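## Task

Every yellow sponge sits above a lot number printed on the shelf edge beneath it. Find the two yellow sponges in this storeroom whose lot numbers are smallest and place them on the desk. All remaining yellow sponges must stay on the shelves they started on. The robot must not topple or finish leaning. It only counts if the sponges stay on the desk without the robot holding them.

## Robot and tools

Robot: a Hello Robot Stretch 4 in simulation, about 1.6 m tall. It has an omni-wheel base whose rim lies within 0.23 m of the base origin, a lift on a mast, a single arm that telescopes forward, a wrist with yaw, pitch and roll, and a two-finger gripper. There is only one arm, so joint targets are a single set of named values. Cameras: head_camera, head_left_camera, head_right_camera (fisheye) and wrist_camera. Loose objects may sometimes be nudged by an outside push.

Frames: the base frame has its origin on the floor under the base centre, x forward, y left, z up. hand_pose is reported in this frame and marks a point between the open fingertips. The printed value can be somewhat off. The odometry frame is the base frame as it was when the scene began.

execute_actions(actions, cameras): actions is a list holding one action, or an empty list, which only reports state and images. An action can contain "base", "joints" or both, plus optional "pace" ("slow", "default", "fast", "max") and "contact_limits". Alternatively it can be {"end_of_arm": "enable_torque"} with nothing else. All motions in an action start together.
- base takes exactly one relative move, measured from where the base last reported itself:
  - translate_m: metres along x, forward positive, -2 to 2.
  - strafe_m: metres sideways, left positive, -2 to 2.
  - rotate_rad: radians, counter-clockwise (left) positive, -3.2 to 3.2.
- joints are absolute targets, each a single number keyed by name:
  - lift_m: 0 to 1.2.
  - arm_m: extension, 0 to 0.55.
  - wrist_yaw_rad: -1.134 to 4.276. 0 points forward, positive turns left, 3.14 is folded back, and above 3.4 the arm may block it.
  - wrist_pitch_rad: -1.117 to 4.259. 0 is level, 1.57 points straight down.
  - wrist_roll_rad: -1.117 to 4.259. Positive turns clockwise as seen from behind the gripper.
  - gripper_m: fingertip gap in metres, -0.038 to 0.141. Negative values press the fingers together.
  A joint target outside its range is clipped and the result says so. Unknown keys or other out-of-range values cause the whole call to be refused.
- contact_limits: {"arm_m": 0 to 0.75} sets how hard the arm may push before it stops. The default is 0.5.
- cameras: a list of camera names, or "all". Leaving it out or passing null gives all cameras; [] gives none.
A single action lasts at most 15 s. Base speed rises with pace and is reduced when the lift is above 0.2. A joint or base left out of an action may still be driving toward its earlier target.

Unfolding at the start of a scene: send lift_m 0.4 together with wrist_yaw_rad 0.

wait(seconds 0-10) lets time pass and returns state and images. zoom_image(camera, region [x0,y0,x1,y1], at most 504x504 px) enlarges part of that camera's latest image. Use it to read lot numbers. read_manual returns only licence text. finished_scene(scene 1 or 2) ends a scene for good and reports success. Call it only once the items are resting on the desk without the robot touching them. Replying without a tool call ends every remaining scene.

Result lines:
- base_status and joint_status: "done"; "off_target" (may still be pushing); "contact_stop_at_<key>" (the part went slack); "limit_stop_at_<name>"; "time_out"; "torque_fault".
- on_its_own: things not commanded by this call. "held at" gives the held target, not the actual position.
- lidar_m: 12 sector distances starting straight ahead and going counter-clockwise (4th left, 7th behind, 10th right). "-" means nothing seen or closer than 0.25 m. Tabletops show up.
- wrist_depth_mm: a 7x7 grid of depths, 100-2000 mm.
- base_odometry: from wheels only. If turned_by_wheels and turned_by_imu differ by more than about 0.1 rad, something slipped or was hit.
- base_tilt: degrees forward and right. Beyond 6 degrees you get limit_stop_at_tilt.
- motor_effort: percent, with the peak in brackets. A firm grip shows as a clear change in gripper_m effort; a light grip often does not.
- A "pictures" line lists the images in order.

Gripping: command gripper_m below the object's width. Tighter values squeeze harder and pull the object toward the wrist. Neither the gripper reading nor "done" proves that something is held; check the images or effort. If the fingertips stick on a surface, raise the lift.

Things to avoid:
- Driving or turning with more than 1 kg held while arm_m is above 0.2, especially at fast or max pace. This can tip the robot.
- Strong sustained pushes or pulls, especially with the lift high or a high contact limit.
- Pressing the gripper into things during base or arm moves. This causes a wrist torque_fault; recover with enable_torque.
- Tilting the gripper up (pitch below -0.2) while rolled, which can cause self-collision stops.

The robot keeps acting while you think.

Each tool is called after "Emit:" by a JSON object that holds its "name" and its "arguments".

## Session

Emit:
{"name": "execute_actions", "arguments": {"actions": []}}

Scene clock: 0.00 s.
base_odometry: x=+0.000 y=+0.000 heading=+0.000 (m, m, rad; odometry frame)
turned_by_wheels: +0.000 (rad since the last result)
turned_by_imu: +0.000 (rad since the last result)
base_tilt: forward=+0.1 right=-0.9 (deg)
lidar_m: 0.99 0.73 0.68 0.74 1.02 2.28 1.11 0.80 0.74 0.79 2.01 1.95
base_status: not commanded
joint_positions: lift_m=+0.149 arm_m=+0.002 wrist_yaw_rad=+3.215 wrist_pitch_rad=+0.015 wrist_roll_rad=+0.000 gripper_m=+0.057
joint_status: not commanded
motor_effort: lift_m=+21 arm_m=-1 wrist_yaw_rad=+1 wrist_pitch_rad=-4 wrist_roll_rad=-1 gripper_m=-2 wheel_0=+0 wheel_1=+0 wheel_2=+0 (%)
hand_pose: x=-0.1212 y=+0.0661 z=+0.3233 quat_wxyz=(-0.037, -0.007, +0.000, +0.999) (m; base frame)
wrist_depth_mm: - 136 135 - - - - / - 107 135 - - - - / - 112 135 - - - - / - 131 163 - - - - / 203 1661 - - - - 1983 / 220 1255 195 1336 191 1281 1205 / 219 820 866 110 866 798 842
pictures: head_camera, head_left_camera, head_right_camera, wrist_camera
Images, in order (width x height): head_camera 420x560, head_left_camera 420x672, head_right_camera 420x672, wrist_camera 616x392.

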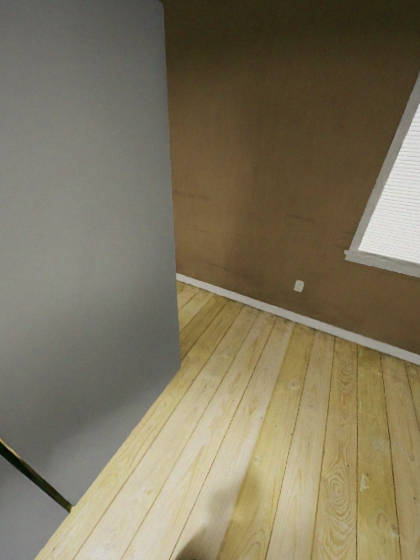

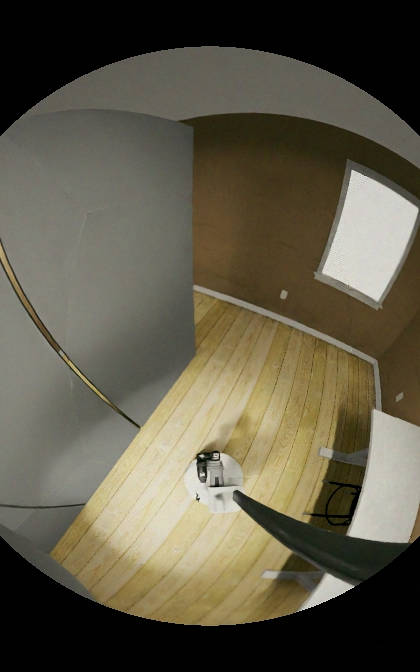

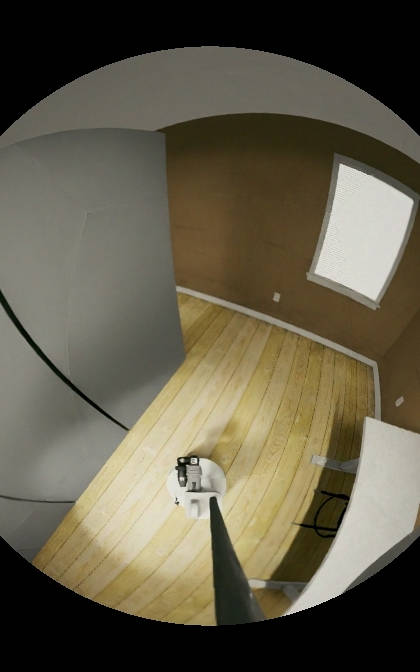

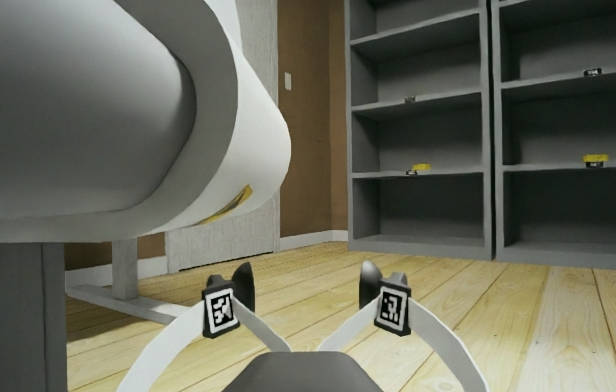

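Emit:
{"name": "zoom_image", "arguments": {"camera": "wrist_camera", "region": [340, 0, 616, 270]}}

Region (340, 0, 616, 270) of wrist_camera's 616x392 image, scaled by 1.826; it fills the top 493 rows of this view, and the rest is white.

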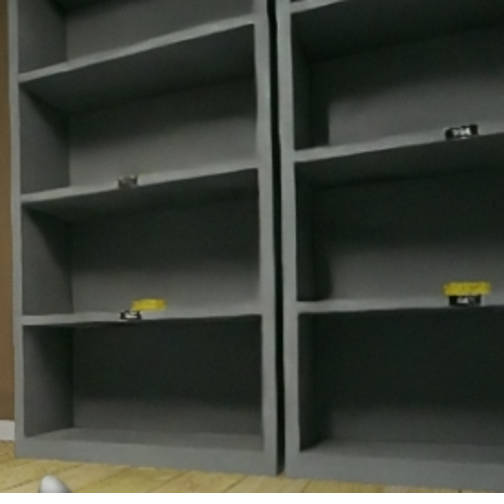

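Emit:
{"name": "zoom_image", "arguments": {"camera": "wrist_camera", "region": [560, 50, 616, 180]}}

Emit:
{"name": "zoom_image", "arguments": {"camera": "wrist_camera", "region": [385, 85, 445, 185]}}

Region (560, 50, 616, 180) of wrist_camera's 616x392 image, scaled by 3.877; it fills the left 217 columns of this view, and the rest is white.

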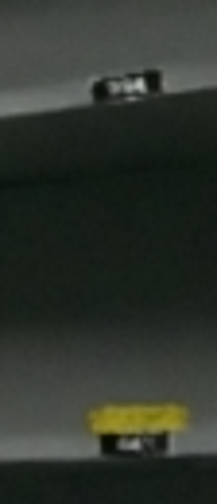

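Region (385, 85, 445, 185) of wrist_camera's 616x392 image, scaled by 5.040; it fills the left 302 columns of this view, and the rest is white.

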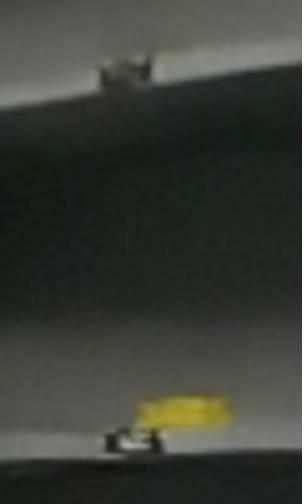

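Emit:
{"name": "execute_actions", "arguments": {"actions": [{"base": {"rotate_rad": 2.62}, "pace": "fast"}]}}

Scene clock: 10.87 s.
base_odometry: x=+0.000 y=+0.000 heading=+2.620 (m, m, rad; odometry frame)
turned_by_wheels: +2.620 (rad since the last result)
turned_by_imu: +2.650 (rad since the last result)
base_tilt: forward=+0.2 right=-0.9 (deg)
lidar_m: 2.27 1.06 0.78 0.75 0.81 2.02 1.98 1.01 0.73 0.69 0.74 1.03
base_status: done
joint_positions: lift_m=+0.149 arm_m=+0.002 wrist_yaw_rad=+3.215 wrist_pitch_rad=+0.015 wrist_roll_rad=+0.000 gripper_m=+0.057
joint_status: not commanded
motor_effort: lift_m=+22(21) arm_m=-1(1) wrist_yaw_rad=+1(2) wrist_pitch_rad=-6(7) wrist_roll_rad=+0(1) gripper_m=-2(2) wheel_0=+0(11) wheel_1=+1(6) wheel_2=+1(10) (%)
hand_pose: x=-0.1211 y=+0.0661 z=+0.3233 quat_wxyz=(-0.037, -0.007, +0.000, +0.999) (m; base frame)
wrist_depth_mm: - 135 135 - - - - / - 107 135 - - - 1983 / - 112 135 - - - 1983 / - 131 164 - - - - / 203 - - - - - - / 219 1366 195 1308 191 1281 1229 / 218 820 878 110 866 809 842
pictures: head_camera, head_left_camera, head_right_camera, wrist_camera
Images, in order (width x height): head_camera 420x560, head_left_camera 420x672, head_right_camera 420x672, wrist_camera 616x392.

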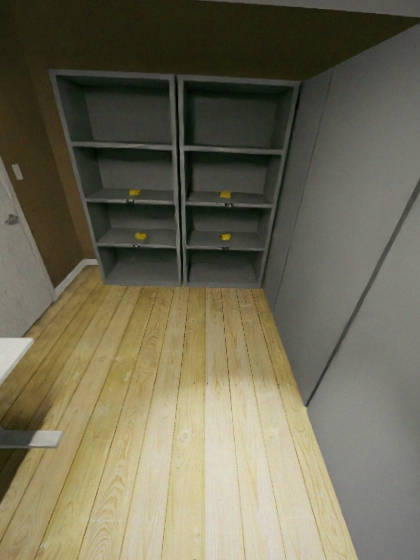

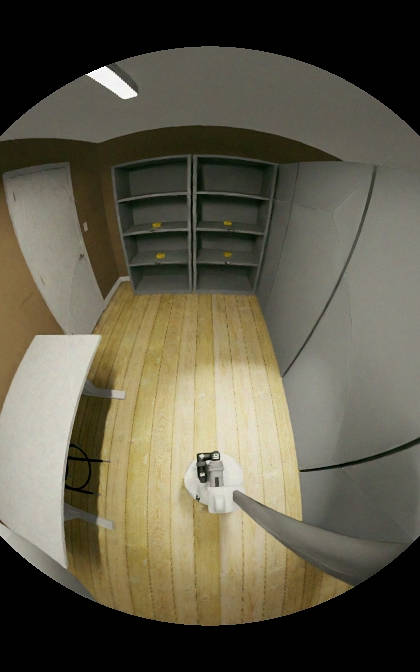

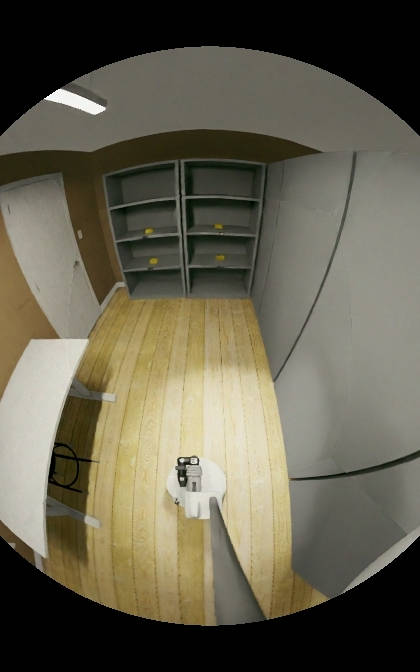

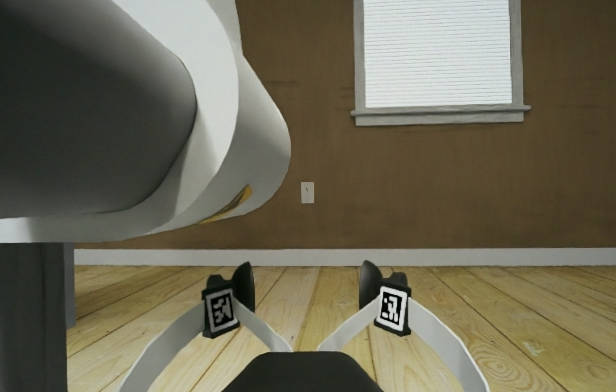

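Emit:
{"name": "zoom_image", "arguments": {"camera": "head_camera", "region": [110, 180, 250, 260]}}

Region (110, 180, 250, 260) of head_camera's 420x560 image, scaled by 3.600, with more detail than that image has; it fills the top 288 rows of this view, and the rest is white.

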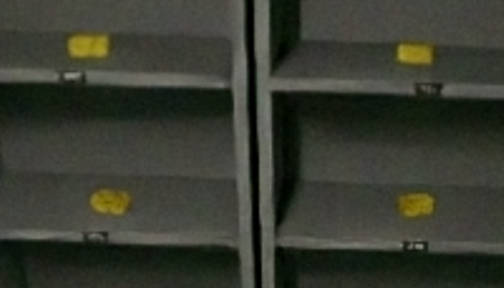

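Emit:
{"name": "zoom_image", "arguments": {"camera": "head_camera", "region": [212, 186, 244, 212]}}

Emit:
{"name": "zoom_image", "arguments": {"camera": "head_camera", "region": [210, 230, 242, 256]}}

Emit:
{"name": "zoom_image", "arguments": {"camera": "head_camera", "region": [116, 184, 148, 210]}}

Emit:
{"name": "zoom_image", "arguments": {"camera": "head_camera", "region": [122, 228, 154, 254]}}

Region (212, 186, 244, 212) of head_camera's 420x560 image, scaled by 15.750, with more detail than that image has; it fills the top 410 rows of this view, and the rest is white.

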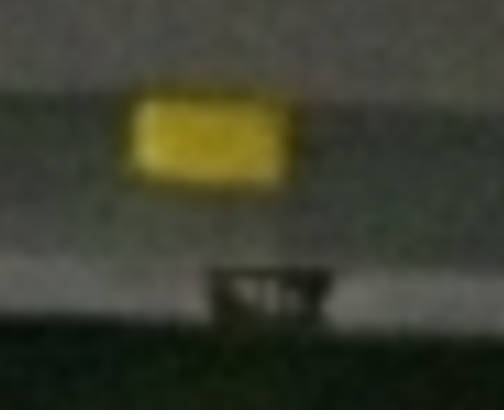

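Region (210, 230, 242, 256) of head_camera's 420x560 image, scaled by 15.750, with more detail than that image has; it fills the top 410 rows of this view, and the rest is white.

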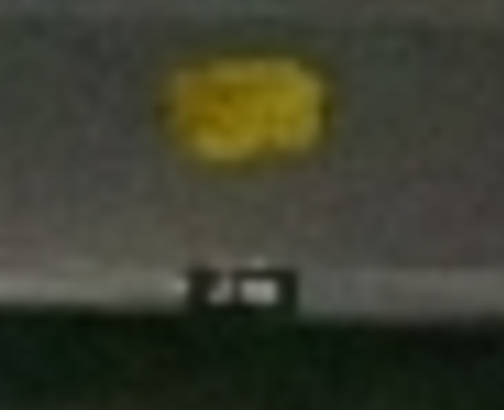

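Region (116, 184, 148, 210) of head_camera's 420x560 image, scaled by 15.750, with more detail than that image has; it fills the top 410 rows of this view, and the rest is white.

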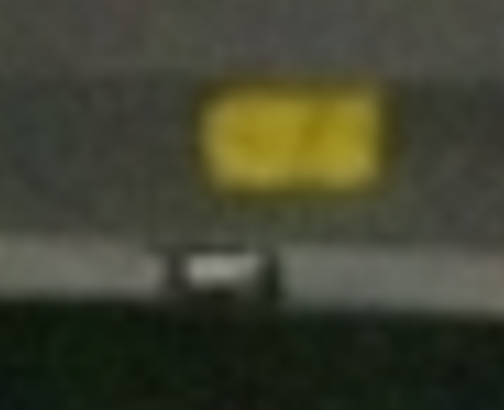

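Region (122, 228, 154, 254) of head_camera's 420x560 image, scaled by 15.750, with more detail than that image has; it fills the top 410 rows of this view, and the rest is white.

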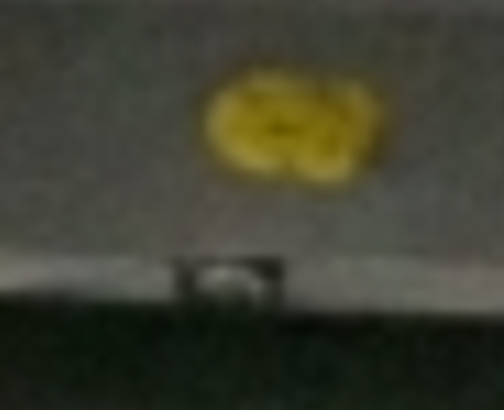

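Emit:
{"name": "execute_actions", "arguments": {"actions": [{"base": {"translate_m": 1.0}, "joints": {"lift_m": 0.4, "arm_m": 0.2, "wrist_yaw_rad": 0.35}, "pace": "max"}]}}

Scene clock: 38.10 s.
base_odometry: x=-0.867 y=+0.498 heading=+2.620 (m, m, rad; odometry frame)
turned_by_wheels: +0.000 (rad since the last result)
turned_by_imu: -0.006 (rad since the last result)
base_tilt: forward=+0.1 right=-0.8 (deg)
lidar_m: 1.27 1.34 1.58 0.77 0.81 1.11 3.01 1.02 0.74 0.69 0.75 1.06
base_status: done
joint_positions: lift_m=+0.400 arm_m=+0.199 wrist_yaw_rad=+0.350 wrist_pitch_rad=+0.015 wrist_roll_rad=+0.000 gripper_m=+0.057
joint_status: all done
motor_effort: lift_m=+23(28) arm_m=+5(7) wrist_yaw_rad=+0(7) wrist_pitch_rad=-6(7) wrist_roll_rad=-1(1) gripper_m=-2(5) wheel_0=+0(8) wheel_1=+0(8) wheel_2=+0(15) (%)
hand_pose: x=+0.6710 y=+0.0169 z=+0.5738 quat_wxyz=(+0.985, -0.001, +0.007, +0.174) (m; base frame)
wrist_depth_mm: 1430 1499 1537 891 891 820 768 / 1366 1281 1138 904 1098 1160 1060 / 1397 1499 1537 904 1281 1205 1118 / 1397 1537 1499 976 1229 1182 1078 / 1397 1366 1464 976 991 946 878 / 1366 1464 195 1397 191 1182 1098 / 1308 1205 1255 110 1138 1138 1098
pictures: head_camera, head_left_camera, head_right_camera, wrist_camera
Images, in order (width x height): head_camera 420x560, head_left_camera 420x672, head_right_camera 420x672, wrist_camera 616x392.

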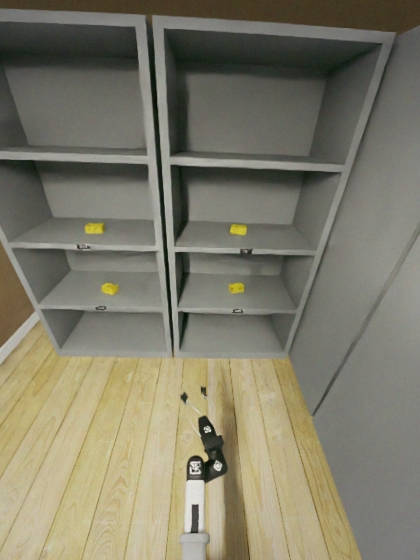

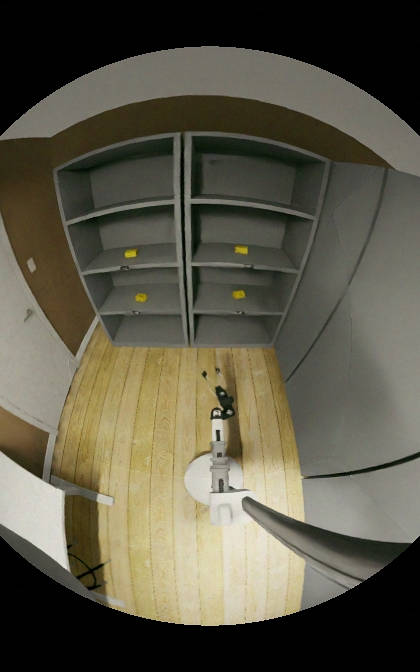

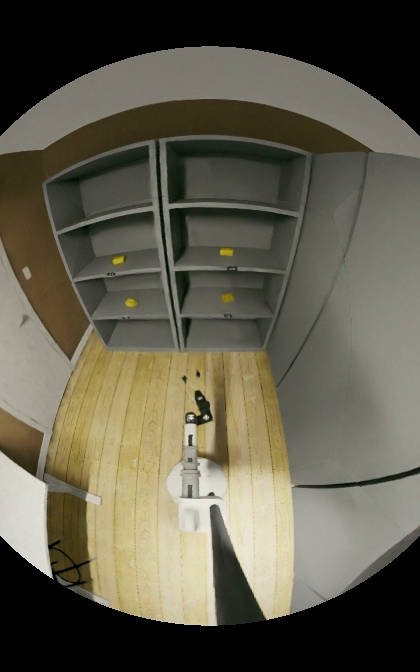

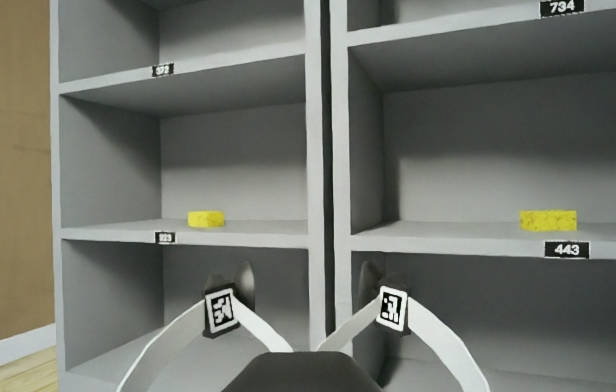

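Emit:
{"name": "zoom_image", "arguments": {"camera": "wrist_camera", "region": [135, 50, 195, 90]}}

Emit:
{"name": "zoom_image", "arguments": {"camera": "wrist_camera", "region": [140, 200, 240, 260]}}

Emit:
{"name": "zoom_image", "arguments": {"camera": "head_camera", "region": [65, 215, 125, 260]}}

Emit:
{"name": "zoom_image", "arguments": {"camera": "head_camera", "region": [80, 275, 140, 320]}}

Region (135, 50, 195, 90) of wrist_camera's 616x392 image, scaled by 8.400.

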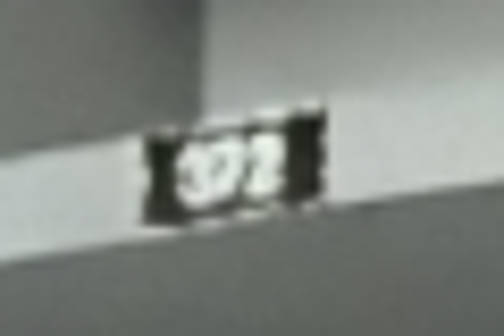

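Region (140, 200, 240, 260) of wrist_camera's 616x392 image, scaled by 5.040; it fills the top 302 rows of this view, and the rest is white.

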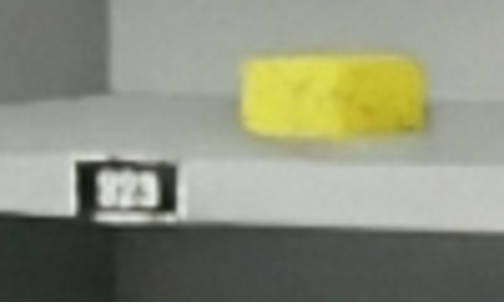

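Region (65, 215, 125, 260) of head_camera's 420x560 image, scaled by 8.400, with more detail than that image has; it fills the top 378 rows of this view, and the rest is white.

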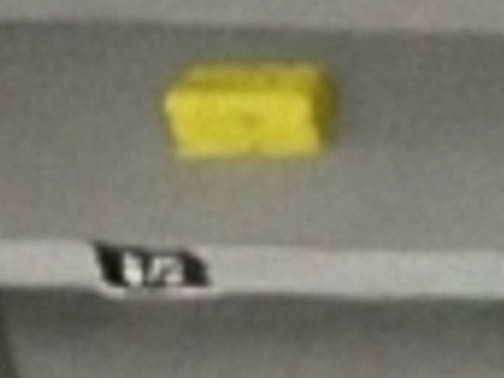

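Region (80, 275, 140, 320) of head_camera's 420x560 image, scaled by 8.400, with more detail than that image has; it fills the top 378 rows of this view, and the rest is white.

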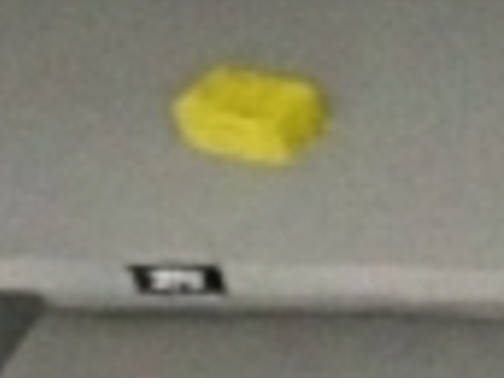

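Emit:
{"name": "execute_actions", "arguments": {"actions": [{"joints": {"wrist_yaw_rad": 0.13}, "pace": "max"}], "cameras": ["wrist_camera"]}}

Scene clock: 46.80 s.
base_odometry: x=-0.867 y=+0.498 heading=+2.620 (m, m, rad; odometry frame)
turned_by_wheels: +0.000 (rad since the last result)
turned_by_imu: -0.001 (rad since the last result)
base_tilt: forward=+0.1 right=-0.9 (deg)
lidar_m: 1.26 1.32 1.57 0.75 0.78 1.11 3.02 1.01 0.75 0.72 0.75 1.06
base_status: not commanded
joint_positions: lift_m=+0.400 arm_m=+0.199 wrist_yaw_rad=+0.130 wrist_pitch_rad=+0.015 wrist_roll_rad=+0.000 gripper_m=+0.057
joint_status: all done
motor_effort: lift_m=+23(23) arm_m=+5(5) wrist_yaw_rad=+0(7) wrist_pitch_rad=-5(6) wrist_roll_rad=-1(1) gripper_m=-2(5) wheel_0=+0(0) wheel_1=+0(1) wheel_2=+1(0) (%)
hand_pose: x=+0.6674 y=-0.0492 z=+0.5738 quat_wxyz=(+0.998, -0.001, +0.007, +0.065) (m; base frame)
wrist_depth_mm: 1397 1397 917 1182 891 904 831 / 1118 1118 904 1160 1160 1182 1060 / 1430 1397 891 1308 1281 1229 1160 / 1430 1397 891 1308 1308 1229 1138 / 1336 1397 904 1118 1281 1229 1025 / 1464 1464 195 1336 190 1281 1160 / 1229 1205 1118 110 1255 1138 1118
pictures: wrist_camera
Images, in order (width x height): wrist_camera 616x392.

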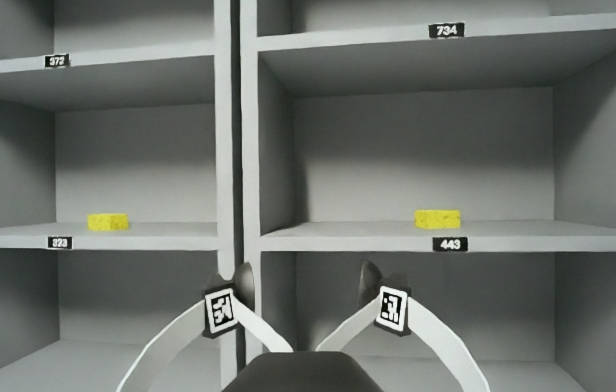

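Emit:
{"name": "zoom_image", "arguments": {"camera": "wrist_camera", "region": [20, 200, 140, 270]}}

Emit:
{"name": "zoom_image", "arguments": {"camera": "wrist_camera", "region": [0, 30, 120, 100]}}

Region (20, 200, 140, 270) of wrist_camera's 616x392 image, scaled by 4.200; it fills the top 294 rows of this view, and the rest is white.

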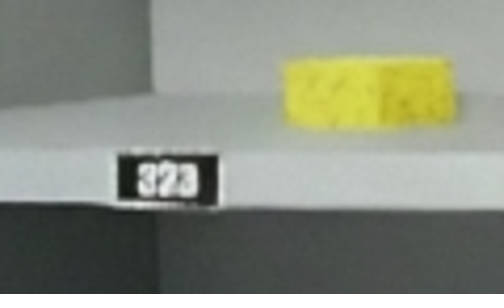

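Region (0, 30, 120, 100) of wrist_camera's 616x392 image, scaled by 4.200; it fills the top 294 rows of this view, and the rest is white.

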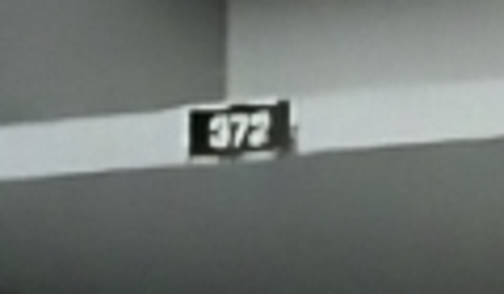

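Emit:
{"name": "execute_actions", "arguments": {"actions": [{"base": {"translate_m": -2.0}, "joints": {"lift_m": 0.2, "arm_m": 0.0, "wrist_yaw_rad": 0.0}, "pace": "max"}], "cameras": ["head_right_camera"]}}

Scene clock: 68.43 s.
base_odometry: x=+0.867 y=-0.498 heading=+2.620 (m, m, rad; odometry frame)
turned_by_wheels: +0.000 (rad since the last result)
turned_by_imu: +0.003 (rad since the last result)
base_tilt: forward=+0.0 right=-0.9 (deg)
lidar_m: 2.97 1.10 0.87 1.35 1.30 1.00 0.95 1.01 1.45 0.67 0.72 1.02
base_status: done
joint_positions: lift_m=+0.200 arm_m=+0.003 wrist_yaw_rad=+0.000 wrist_pitch_rad=+0.015 wrist_roll_rad=+0.000 gripper_m=+0.057
joint_status: all done
joint sent to its limit — the command would take arm_m past its lower limit, so that joint was sent only as far as its limit.
motor_effort: lift_m=+20(21) arm_m=-5(3) wrist_yaw_rad=+1(6) wrist_pitch_rad=-7(7) wrist_roll_rad=-1(1) gripper_m=-1(4) wheel_0=+0(8) wheel_1=+0(5) wheel_2=+0(11) (%)
hand_pose: x=+0.4622 y=-0.0874 z=+0.3741 quat_wxyz=(+1.000, +0.000, +0.007, +0.000) (m; base frame)
wrist_depth_mm: - - - - - 1397 904 / - - - - - 1366 917 / - - - - - 1397 931 / - - - - - 1397 931 / - - - - - 1397 946 / 1430 1537 195 1464 190 1281 931 / 991 931 991 110 976 878 878
pictures: head_right_camera
Images, in order (width x height): head_right_camera 420x672.

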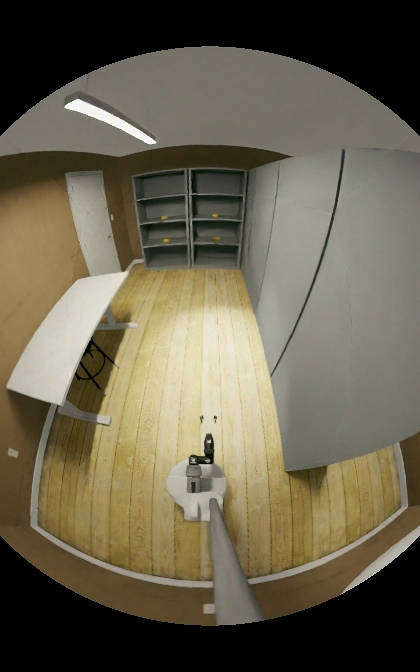

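Emit:
{"name": "execute_actions", "arguments": {"actions": [{"base": {"rotate_rad": -1.9}, "pace": "max"}]}}

Scene clock: 72.23 s.
base_odometry: x=+0.867 y=-0.498 heading=+0.720 (m, m, rad; odometry frame)
turned_by_wheels: -1.900 (rad since the last result)
turned_by_imu: -1.925 (rad since the last result)
base_tilt: forward=+0.0 right=-0.9 (deg)
lidar_m: 1.83 0.66 0.77 1.29 1.89 0.97 0.87 1.58 1.13 0.95 0.96 1.11
base_status: done
joint_positions: lift_m=+0.200 arm_m=+0.003 wrist_yaw_rad=+0.000 wrist_pitch_rad=+0.015 wrist_roll_rad=+0.000 gripper_m=+0.057
joint_status: not commanded
motor_effort: lift_m=+19(19) arm_m=-5(5) wrist_yaw_rad=+0(0) wrist_pitch_rad=-7(6) wrist_roll_rad=-1(1) gripper_m=-3(4) wheel_0=+0(7) wheel_1=-1(11) wheel_2=+0(9) (%)
hand_pose: x=+0.4622 y=-0.0875 z=+0.3741 quat_wxyz=(+1.000, +0.000, +0.007, +0.000) (m; base frame)
wrist_depth_mm: 569 1808 1921 - 1576 1098 866 / 569 1863 1983 - 1576 1138 878 / 569 1863 1983 - 1576 1118 878 / 569 1808 1983 - 1618 1118 878 / 564 1808 1863 - 1537 1118 878 / 554 1499 195 1430 191 1098 891 / 544 842 976 110 946 878 854
pictures: head_camera, head_left_camera, head_right_camera, wrist_camera
Images, in order (width x height): head_camera 420x560, head_left_camera 420x672, head_right_camera 420x672, wrist_camera 616x392.

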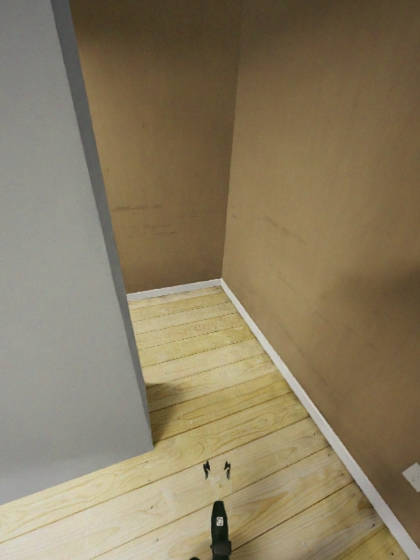

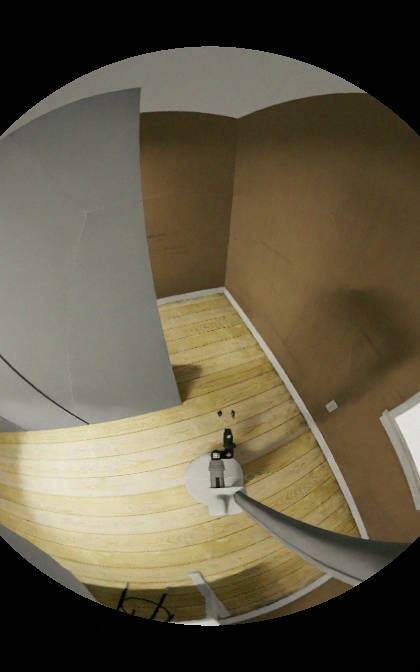

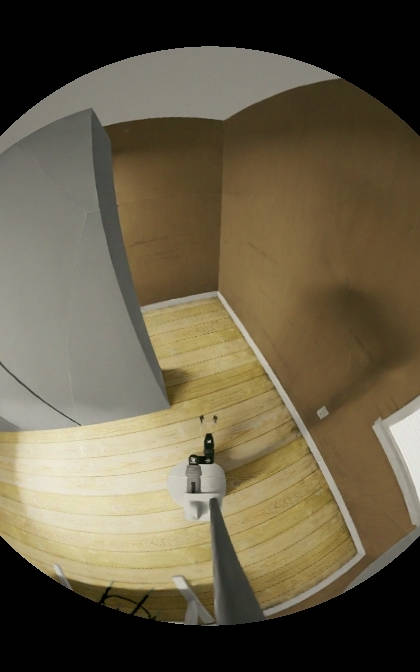

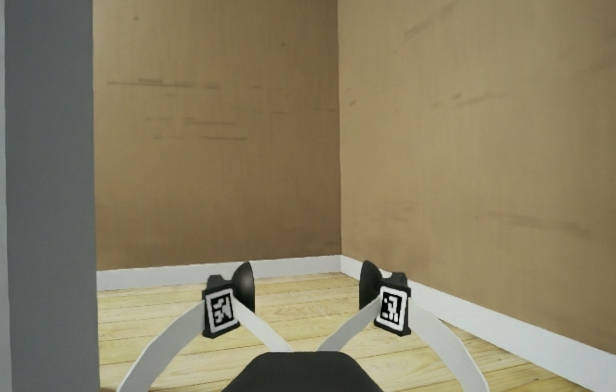

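Emit:
{"name": "execute_actions", "arguments": {"actions": [{"base": {"strafe_m": -0.1}, "joints": {"wrist_yaw_rad": 0.5, "gripper_m": 0.03}, "pace": "max"}], "cameras": ["head_camera", "head_left_camera"]}}

Scene clock: 109.87 s.
base_odometry: x=+0.933 y=-0.573 heading=+0.720 (m, m, rad; odometry frame)
turned_by_wheels: +0.000 (rad since the last result)
turned_by_imu: -0.002 (rad since the last result)
base_tilt: forward=+0.0 right=-1.0 (deg)
lidar_m: 1.66 0.72 0.81 1.33 1.70 0.91 0.85 1.53 1.03 0.84 0.86 1.00
base_status: done
joint_positions: lift_m=+0.200 arm_m=+0.003 wrist_yaw_rad=+0.500 wrist_pitch_rad=+0.015 wrist_roll_rad=+0.000 gripper_m=+0.030
joint_status: all done
motor_effort: lift_m=+19(19) arm_m=-5(5) wrist_yaw_rad=+1(5) wrist_pitch_rad=-6(6) wrist_roll_rad=-1(1) gripper_m=-5(4) wheel_0=-1(12) wheel_1=+0(10) wheel_2=+1(0) (%)
hand_pose: x=+0.4688 y=+0.0615 z=+0.3741 quat_wxyz=(+0.969, -0.002, +0.007, +0.247) (m; base frame)
wrist_depth_mm: 574 549 640 1983 1921 1863 1576 / 569 549 647 1983 1921 1863 1576 / 580 539 640 1921 1921 1863 1618 / 569 549 634 1983 1863 1808 1576 / 574 544 621 - 1921 1863 1576 / 580 549 193 1336 192 1397 1366 / 580 554 574 110 917 891 931
pictures: head_camera, head_left_camera
Images, in order (width x height): head_camera 420x560, head_left_camera 420x672.

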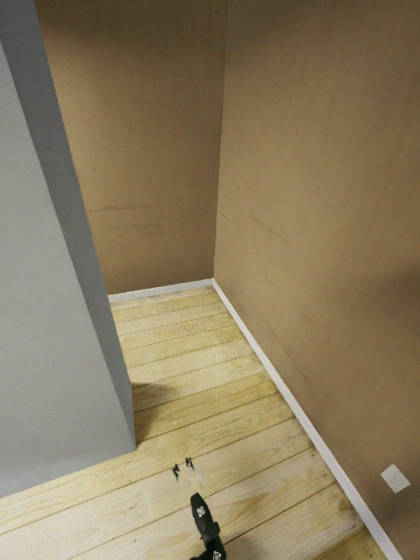

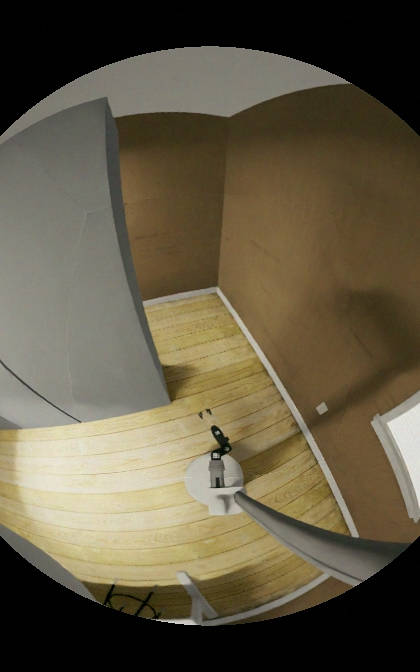

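Emit:
{"name": "execute_actions", "arguments": {"actions": [{"base": {"translate_m": 1.4}, "pace": "max"}]}}

Scene clock: 115.93 s.
base_odometry: x=+1.985 y=+0.350 heading=+0.720 (m, m, rad; odometry frame)
turned_by_wheels: +0.000 (rad since the last result)
turned_by_imu: -0.006 (rad since the last result)
base_tilt: forward=-0.1 right=-0.9 (deg)
lidar_m: 0.83 0.84 0.97 1.59 0.58 0.61 2.63 0.99 0.55 0.45 0.45 0.51
base_status: done
joint_positions: lift_m=+0.200 arm_m=+0.003 wrist_yaw_rad=+0.500 wrist_pitch_rad=+0.015 wrist_roll_rad=+0.000 gripper_m=+0.030
joint_status: not commanded
motor_effort: lift_m=+19(19) arm_m=-5(5) wrist_yaw_rad=+1(2) wrist_pitch_rad=-7(6) wrist_roll_rad=-1(1) gripper_m=-3(5) wheel_0=+0(6) wheel_1=+0(7) wheel_2=-2(15) (%)
hand_pose: x=+0.4688 y=+0.0615 z=+0.3741 quat_wxyz=(+0.969, -0.002, +0.007, +0.247) (m; base frame)
wrist_depth_mm: 715 699 661 627 603 585 564 / 723 691 654 634 615 580 569 / 732 707 661 627 609 574 564 / 732 699 668 634 609 585 569 / 723 691 654 634 615 585 564 / 723 691 193 627 191 580 569 / 732 683 661 110 615 574 569
pictures: head_camera, head_left_camera, head_right_camera, wrist_camera
Images, in order (width x height): head_camera 420x560, head_left_camera 420x672, head_right_camera 420x672, wrist_camera 616x392.

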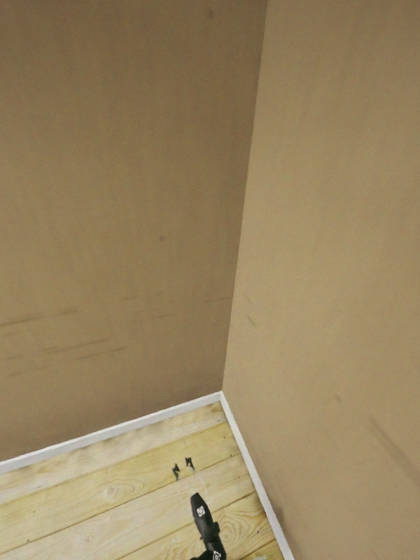

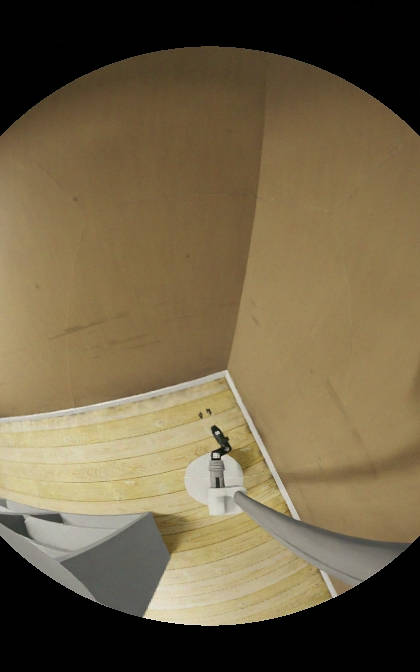

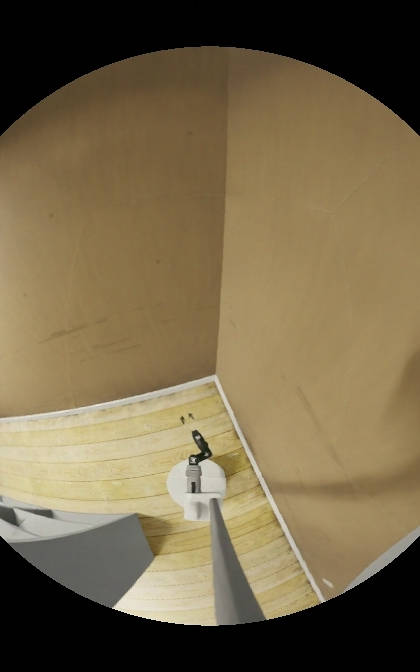

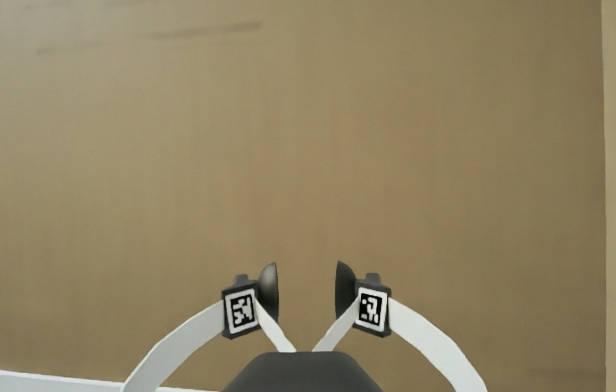

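Emit:
{"name": "execute_actions", "arguments": {"actions": [{"base": {"rotate_rad": 1.48}, "pace": "max"}]}}

Scene clock: 128.23 s.
base_odometry: x=+1.985 y=+0.350 heading=+2.200 (m, m, rad; odometry frame)
turned_by_wheels: +1.480 (rad since the last result)
turned_by_imu: +1.497 (rad since the last result)
base_tilt: forward=+0.1 right=-1.0 (deg)
lidar_m: 1.39 0.55 0.60 2.28 1.23 0.58 0.44 0.42 0.48 0.75 0.83 0.90
base_status: done
joint_positions: lift_m=+0.200 arm_m=+0.003 wrist_yaw_rad=+0.500 wrist_pitch_rad=+0.015 wrist_roll_rad=+0.000 gripper_m=+0.030
joint_status: not commanded
motor_effort: lift_m=+19(19) arm_m=-5(5) wrist_yaw_rad=-1(3) wrist_pitch_rad=-7(6) wrist_roll_rad=-1(1) gripper_m=-3(3) wheel_0=-1(9) wheel_1=+2(8) wheel_2=+1(10) (%)
hand_pose: x=+0.4687 y=+0.0616 z=+0.3741 quat_wxyz=(+0.969, -0.002, +0.007, +0.247) (m; base frame)
wrist_depth_mm: 699 1182 1229 - - 1921 1205 / 397 1255 1281 - - 1983 1205 / 397 676 1255 - - 1983 1229 / 397 1281 1255 - - 1983 1255 / 392 1281 1255 - - 1983 1229 / 389 1229 193 1336 192 1397 1182 / 387 759 866 110 904 878 931
pictures: head_camera, head_left_camera, head_right_camera, wrist_camera
Images, in order (width x height): head_camera 420x560, head_left_camera 420x672, head_right_camera 420x672, wrist_camera 616x392.

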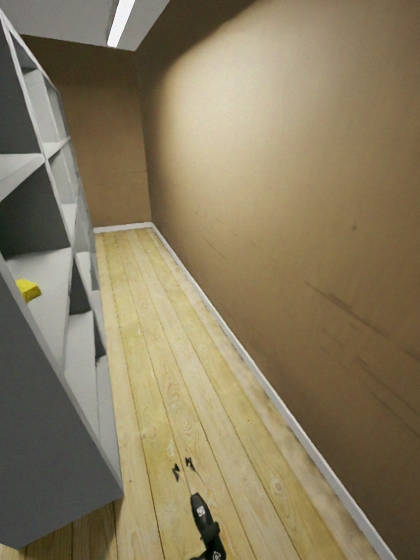

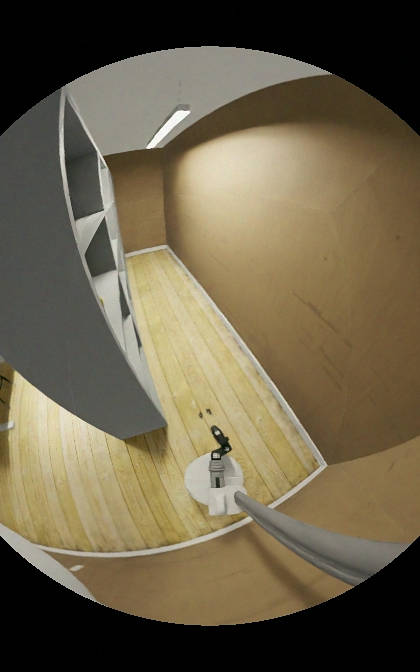

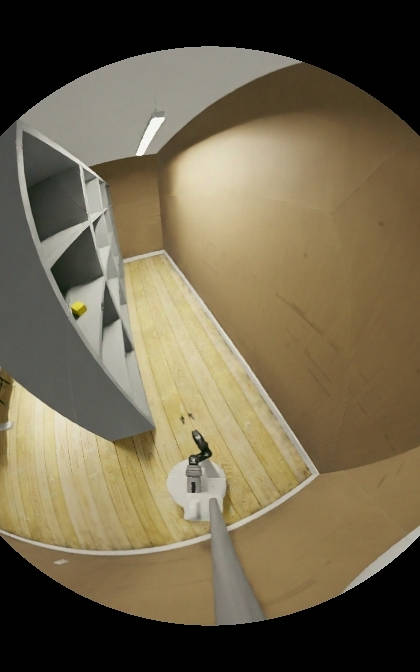

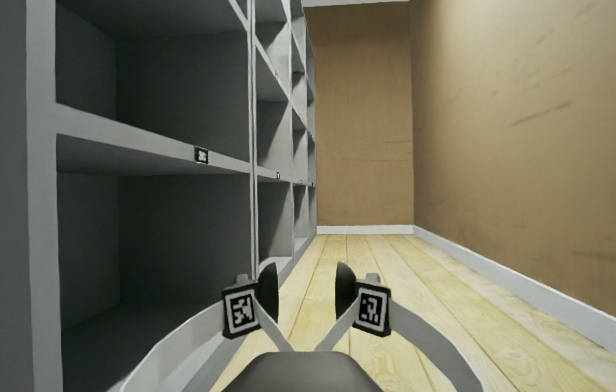

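Emit:
{"name": "execute_actions", "arguments": {"actions": [{"base": {"translate_m": 1.25}, "joints": {"lift_m": 0.43, "wrist_yaw_rad": 0.9}, "pace": "max"}], "cameras": ["head_left_camera", "wrist_camera"]}}

Scene clock: 141.07 s.
base_odometry: x=+1.249 y=+1.361 heading=+2.200 (m, m, rad; odometry frame)
turned_by_wheels: +0.000 (rad since the last result)
turned_by_imu: -0.007 (rad since the last result)
base_tilt: forward=+0.0 right=-1.0 (deg)
lidar_m: 0.55 1.72 0.81 0.65 0.63 0.68 1.60 1.00 0.45 0.36 0.34 0.36
base_status: done
joint_positions: lift_m=+0.430 arm_m=+0.003 wrist_yaw_rad=+0.900 wrist_pitch_rad=+0.015 wrist_roll_rad=+0.000 gripper_m=+0.030
joint_status: all done
motor_effort: lift_m=+23(25) arm_m=-5(5) wrist_yaw_rad=+0(7) wrist_pitch_rad=-7(6) wrist_roll_rad=-1(0) gripper_m=-3(4) wheel_0=-2(8) wheel_1=+0(9) wheel_2=-1(14) (%)
hand_pose: x=+0.4215 y=+0.1716 z=+0.6038 quat_wxyz=(+0.900, -0.003, +0.007, +0.435) (m; base frame)
wrist_depth_mm: 759 1336 1281 1863 - - 1808 / 976 1008 1255 - - - - / 1138 1366 1281 - - - - / 1118 1336 1255 - - - - / 891 1138 1308 - - - - / 1118 1366 193 1756 191 - 1808 / 1138 1255 1255 110 1397 1366 1366
pictures: head_left_camera, wrist_camera
Images, in order (width x height): head_left_camera 420x672, wrist_camera 616x392.

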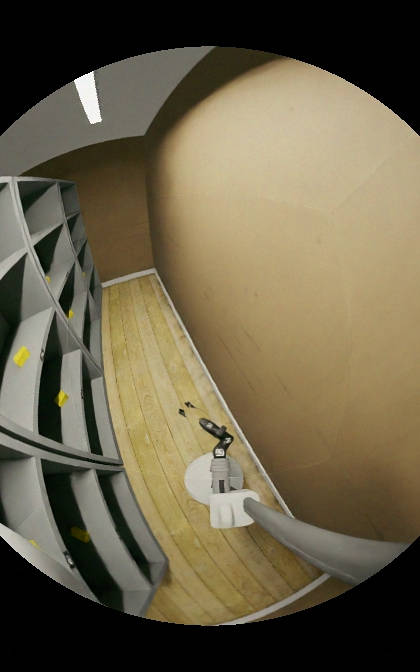

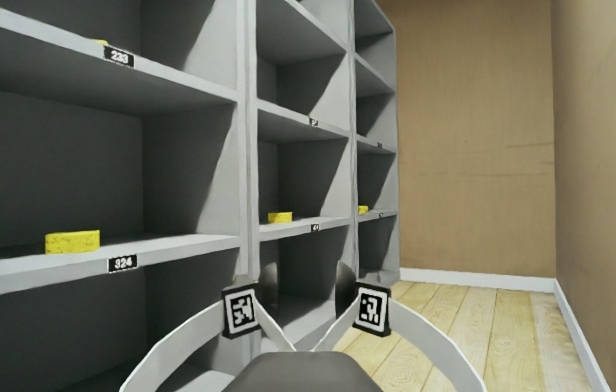

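Emit:
{"name": "zoom_image", "arguments": {"camera": "wrist_camera", "region": [70, 25, 170, 90]}}

Emit:
{"name": "zoom_image", "arguments": {"camera": "wrist_camera", "region": [260, 100, 410, 250]}}

Region (70, 25, 170, 90) of wrist_camera's 616x392 image, scaled by 5.040; it fills the top 328 rows of this view, and the rest is white.

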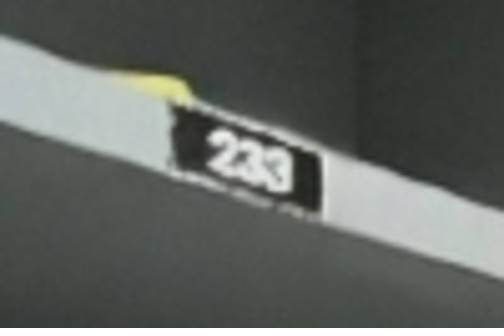

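Region (260, 100, 410, 250) of wrist_camera's 616x392 image, scaled by 3.360.

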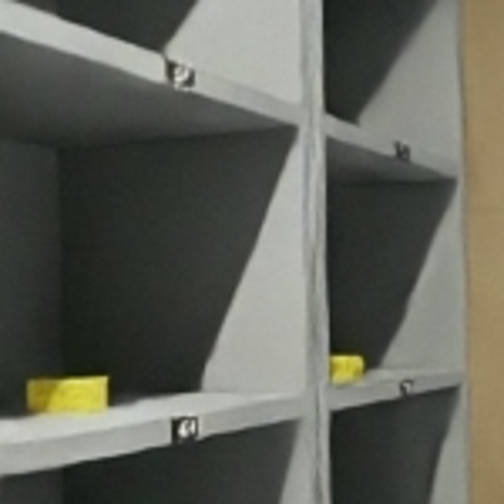

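Emit:
{"name": "execute_actions", "arguments": {"actions": [{"base": {"rotate_rad": 0.405}, "joints": {"wrist_yaw_rad": 1.85}, "pace": "max"}], "cameras": ["head_camera", "head_left_camera", "wrist_camera"]}}

Scene clock: 152.60 s.
base_odometry: x=+1.249 y=+1.360 heading=+2.605 (m, m, rad; odometry frame)
turned_by_wheels: +0.405 (rad since the last result)
turned_by_imu: +0.409 (rad since the last result)
base_tilt: forward=+0.1 right=-1.0 (deg)
lidar_m: 1.41 0.91 0.65 0.62 0.66 1.66 1.41 0.51 0.34 0.33 0.37 0.50
base_status: done
joint_positions: lift_m=+0.430 arm_m=+0.003 wrist_yaw_rad=+1.850 wrist_pitch_rad=+0.015 wrist_roll_rad=+0.000 gripper_m=+0.030
joint_status: all done
motor_effort: lift_m=+23(23) arm_m=-5(5) wrist_yaw_rad=+2(12) wrist_pitch_rad=-6(6) wrist_roll_rad=-1(1) gripper_m=-4(6) wheel_0=+1(2) wheel_1=+0(8) wheel_2=+0(8) (%)
hand_pose: x=+0.1783 y=+0.3014 z=+0.6038 quat_wxyz=(+0.602, -0.006, +0.004, +0.798) (m; base frame)
wrist_depth_mm: 768 715 676 676 691 517 691 / 854 960 1025 1008 976 517 891 / 866 1098 1098 1060 976 521 904 / 866 1118 1138 1060 991 525 891 / 788 917 842 866 854 530 798 / 842 1042 193 585 193 525 517 / 854 1008 1138 110 991 508 891
pictures: head_camera, head_left_camera, wrist_camera
Images, in order (width x height): head_camera 420x560, head_left_camera 420x672, wrist_camera 616x392.

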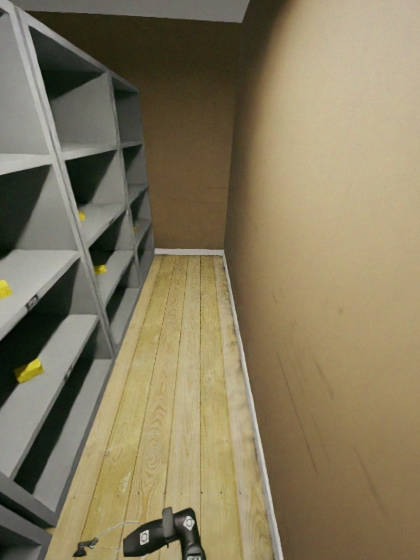

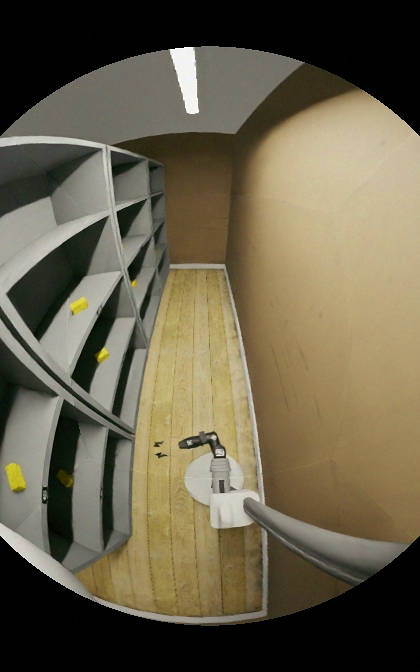

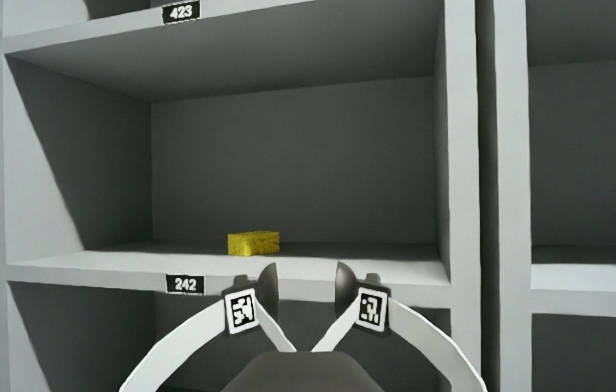

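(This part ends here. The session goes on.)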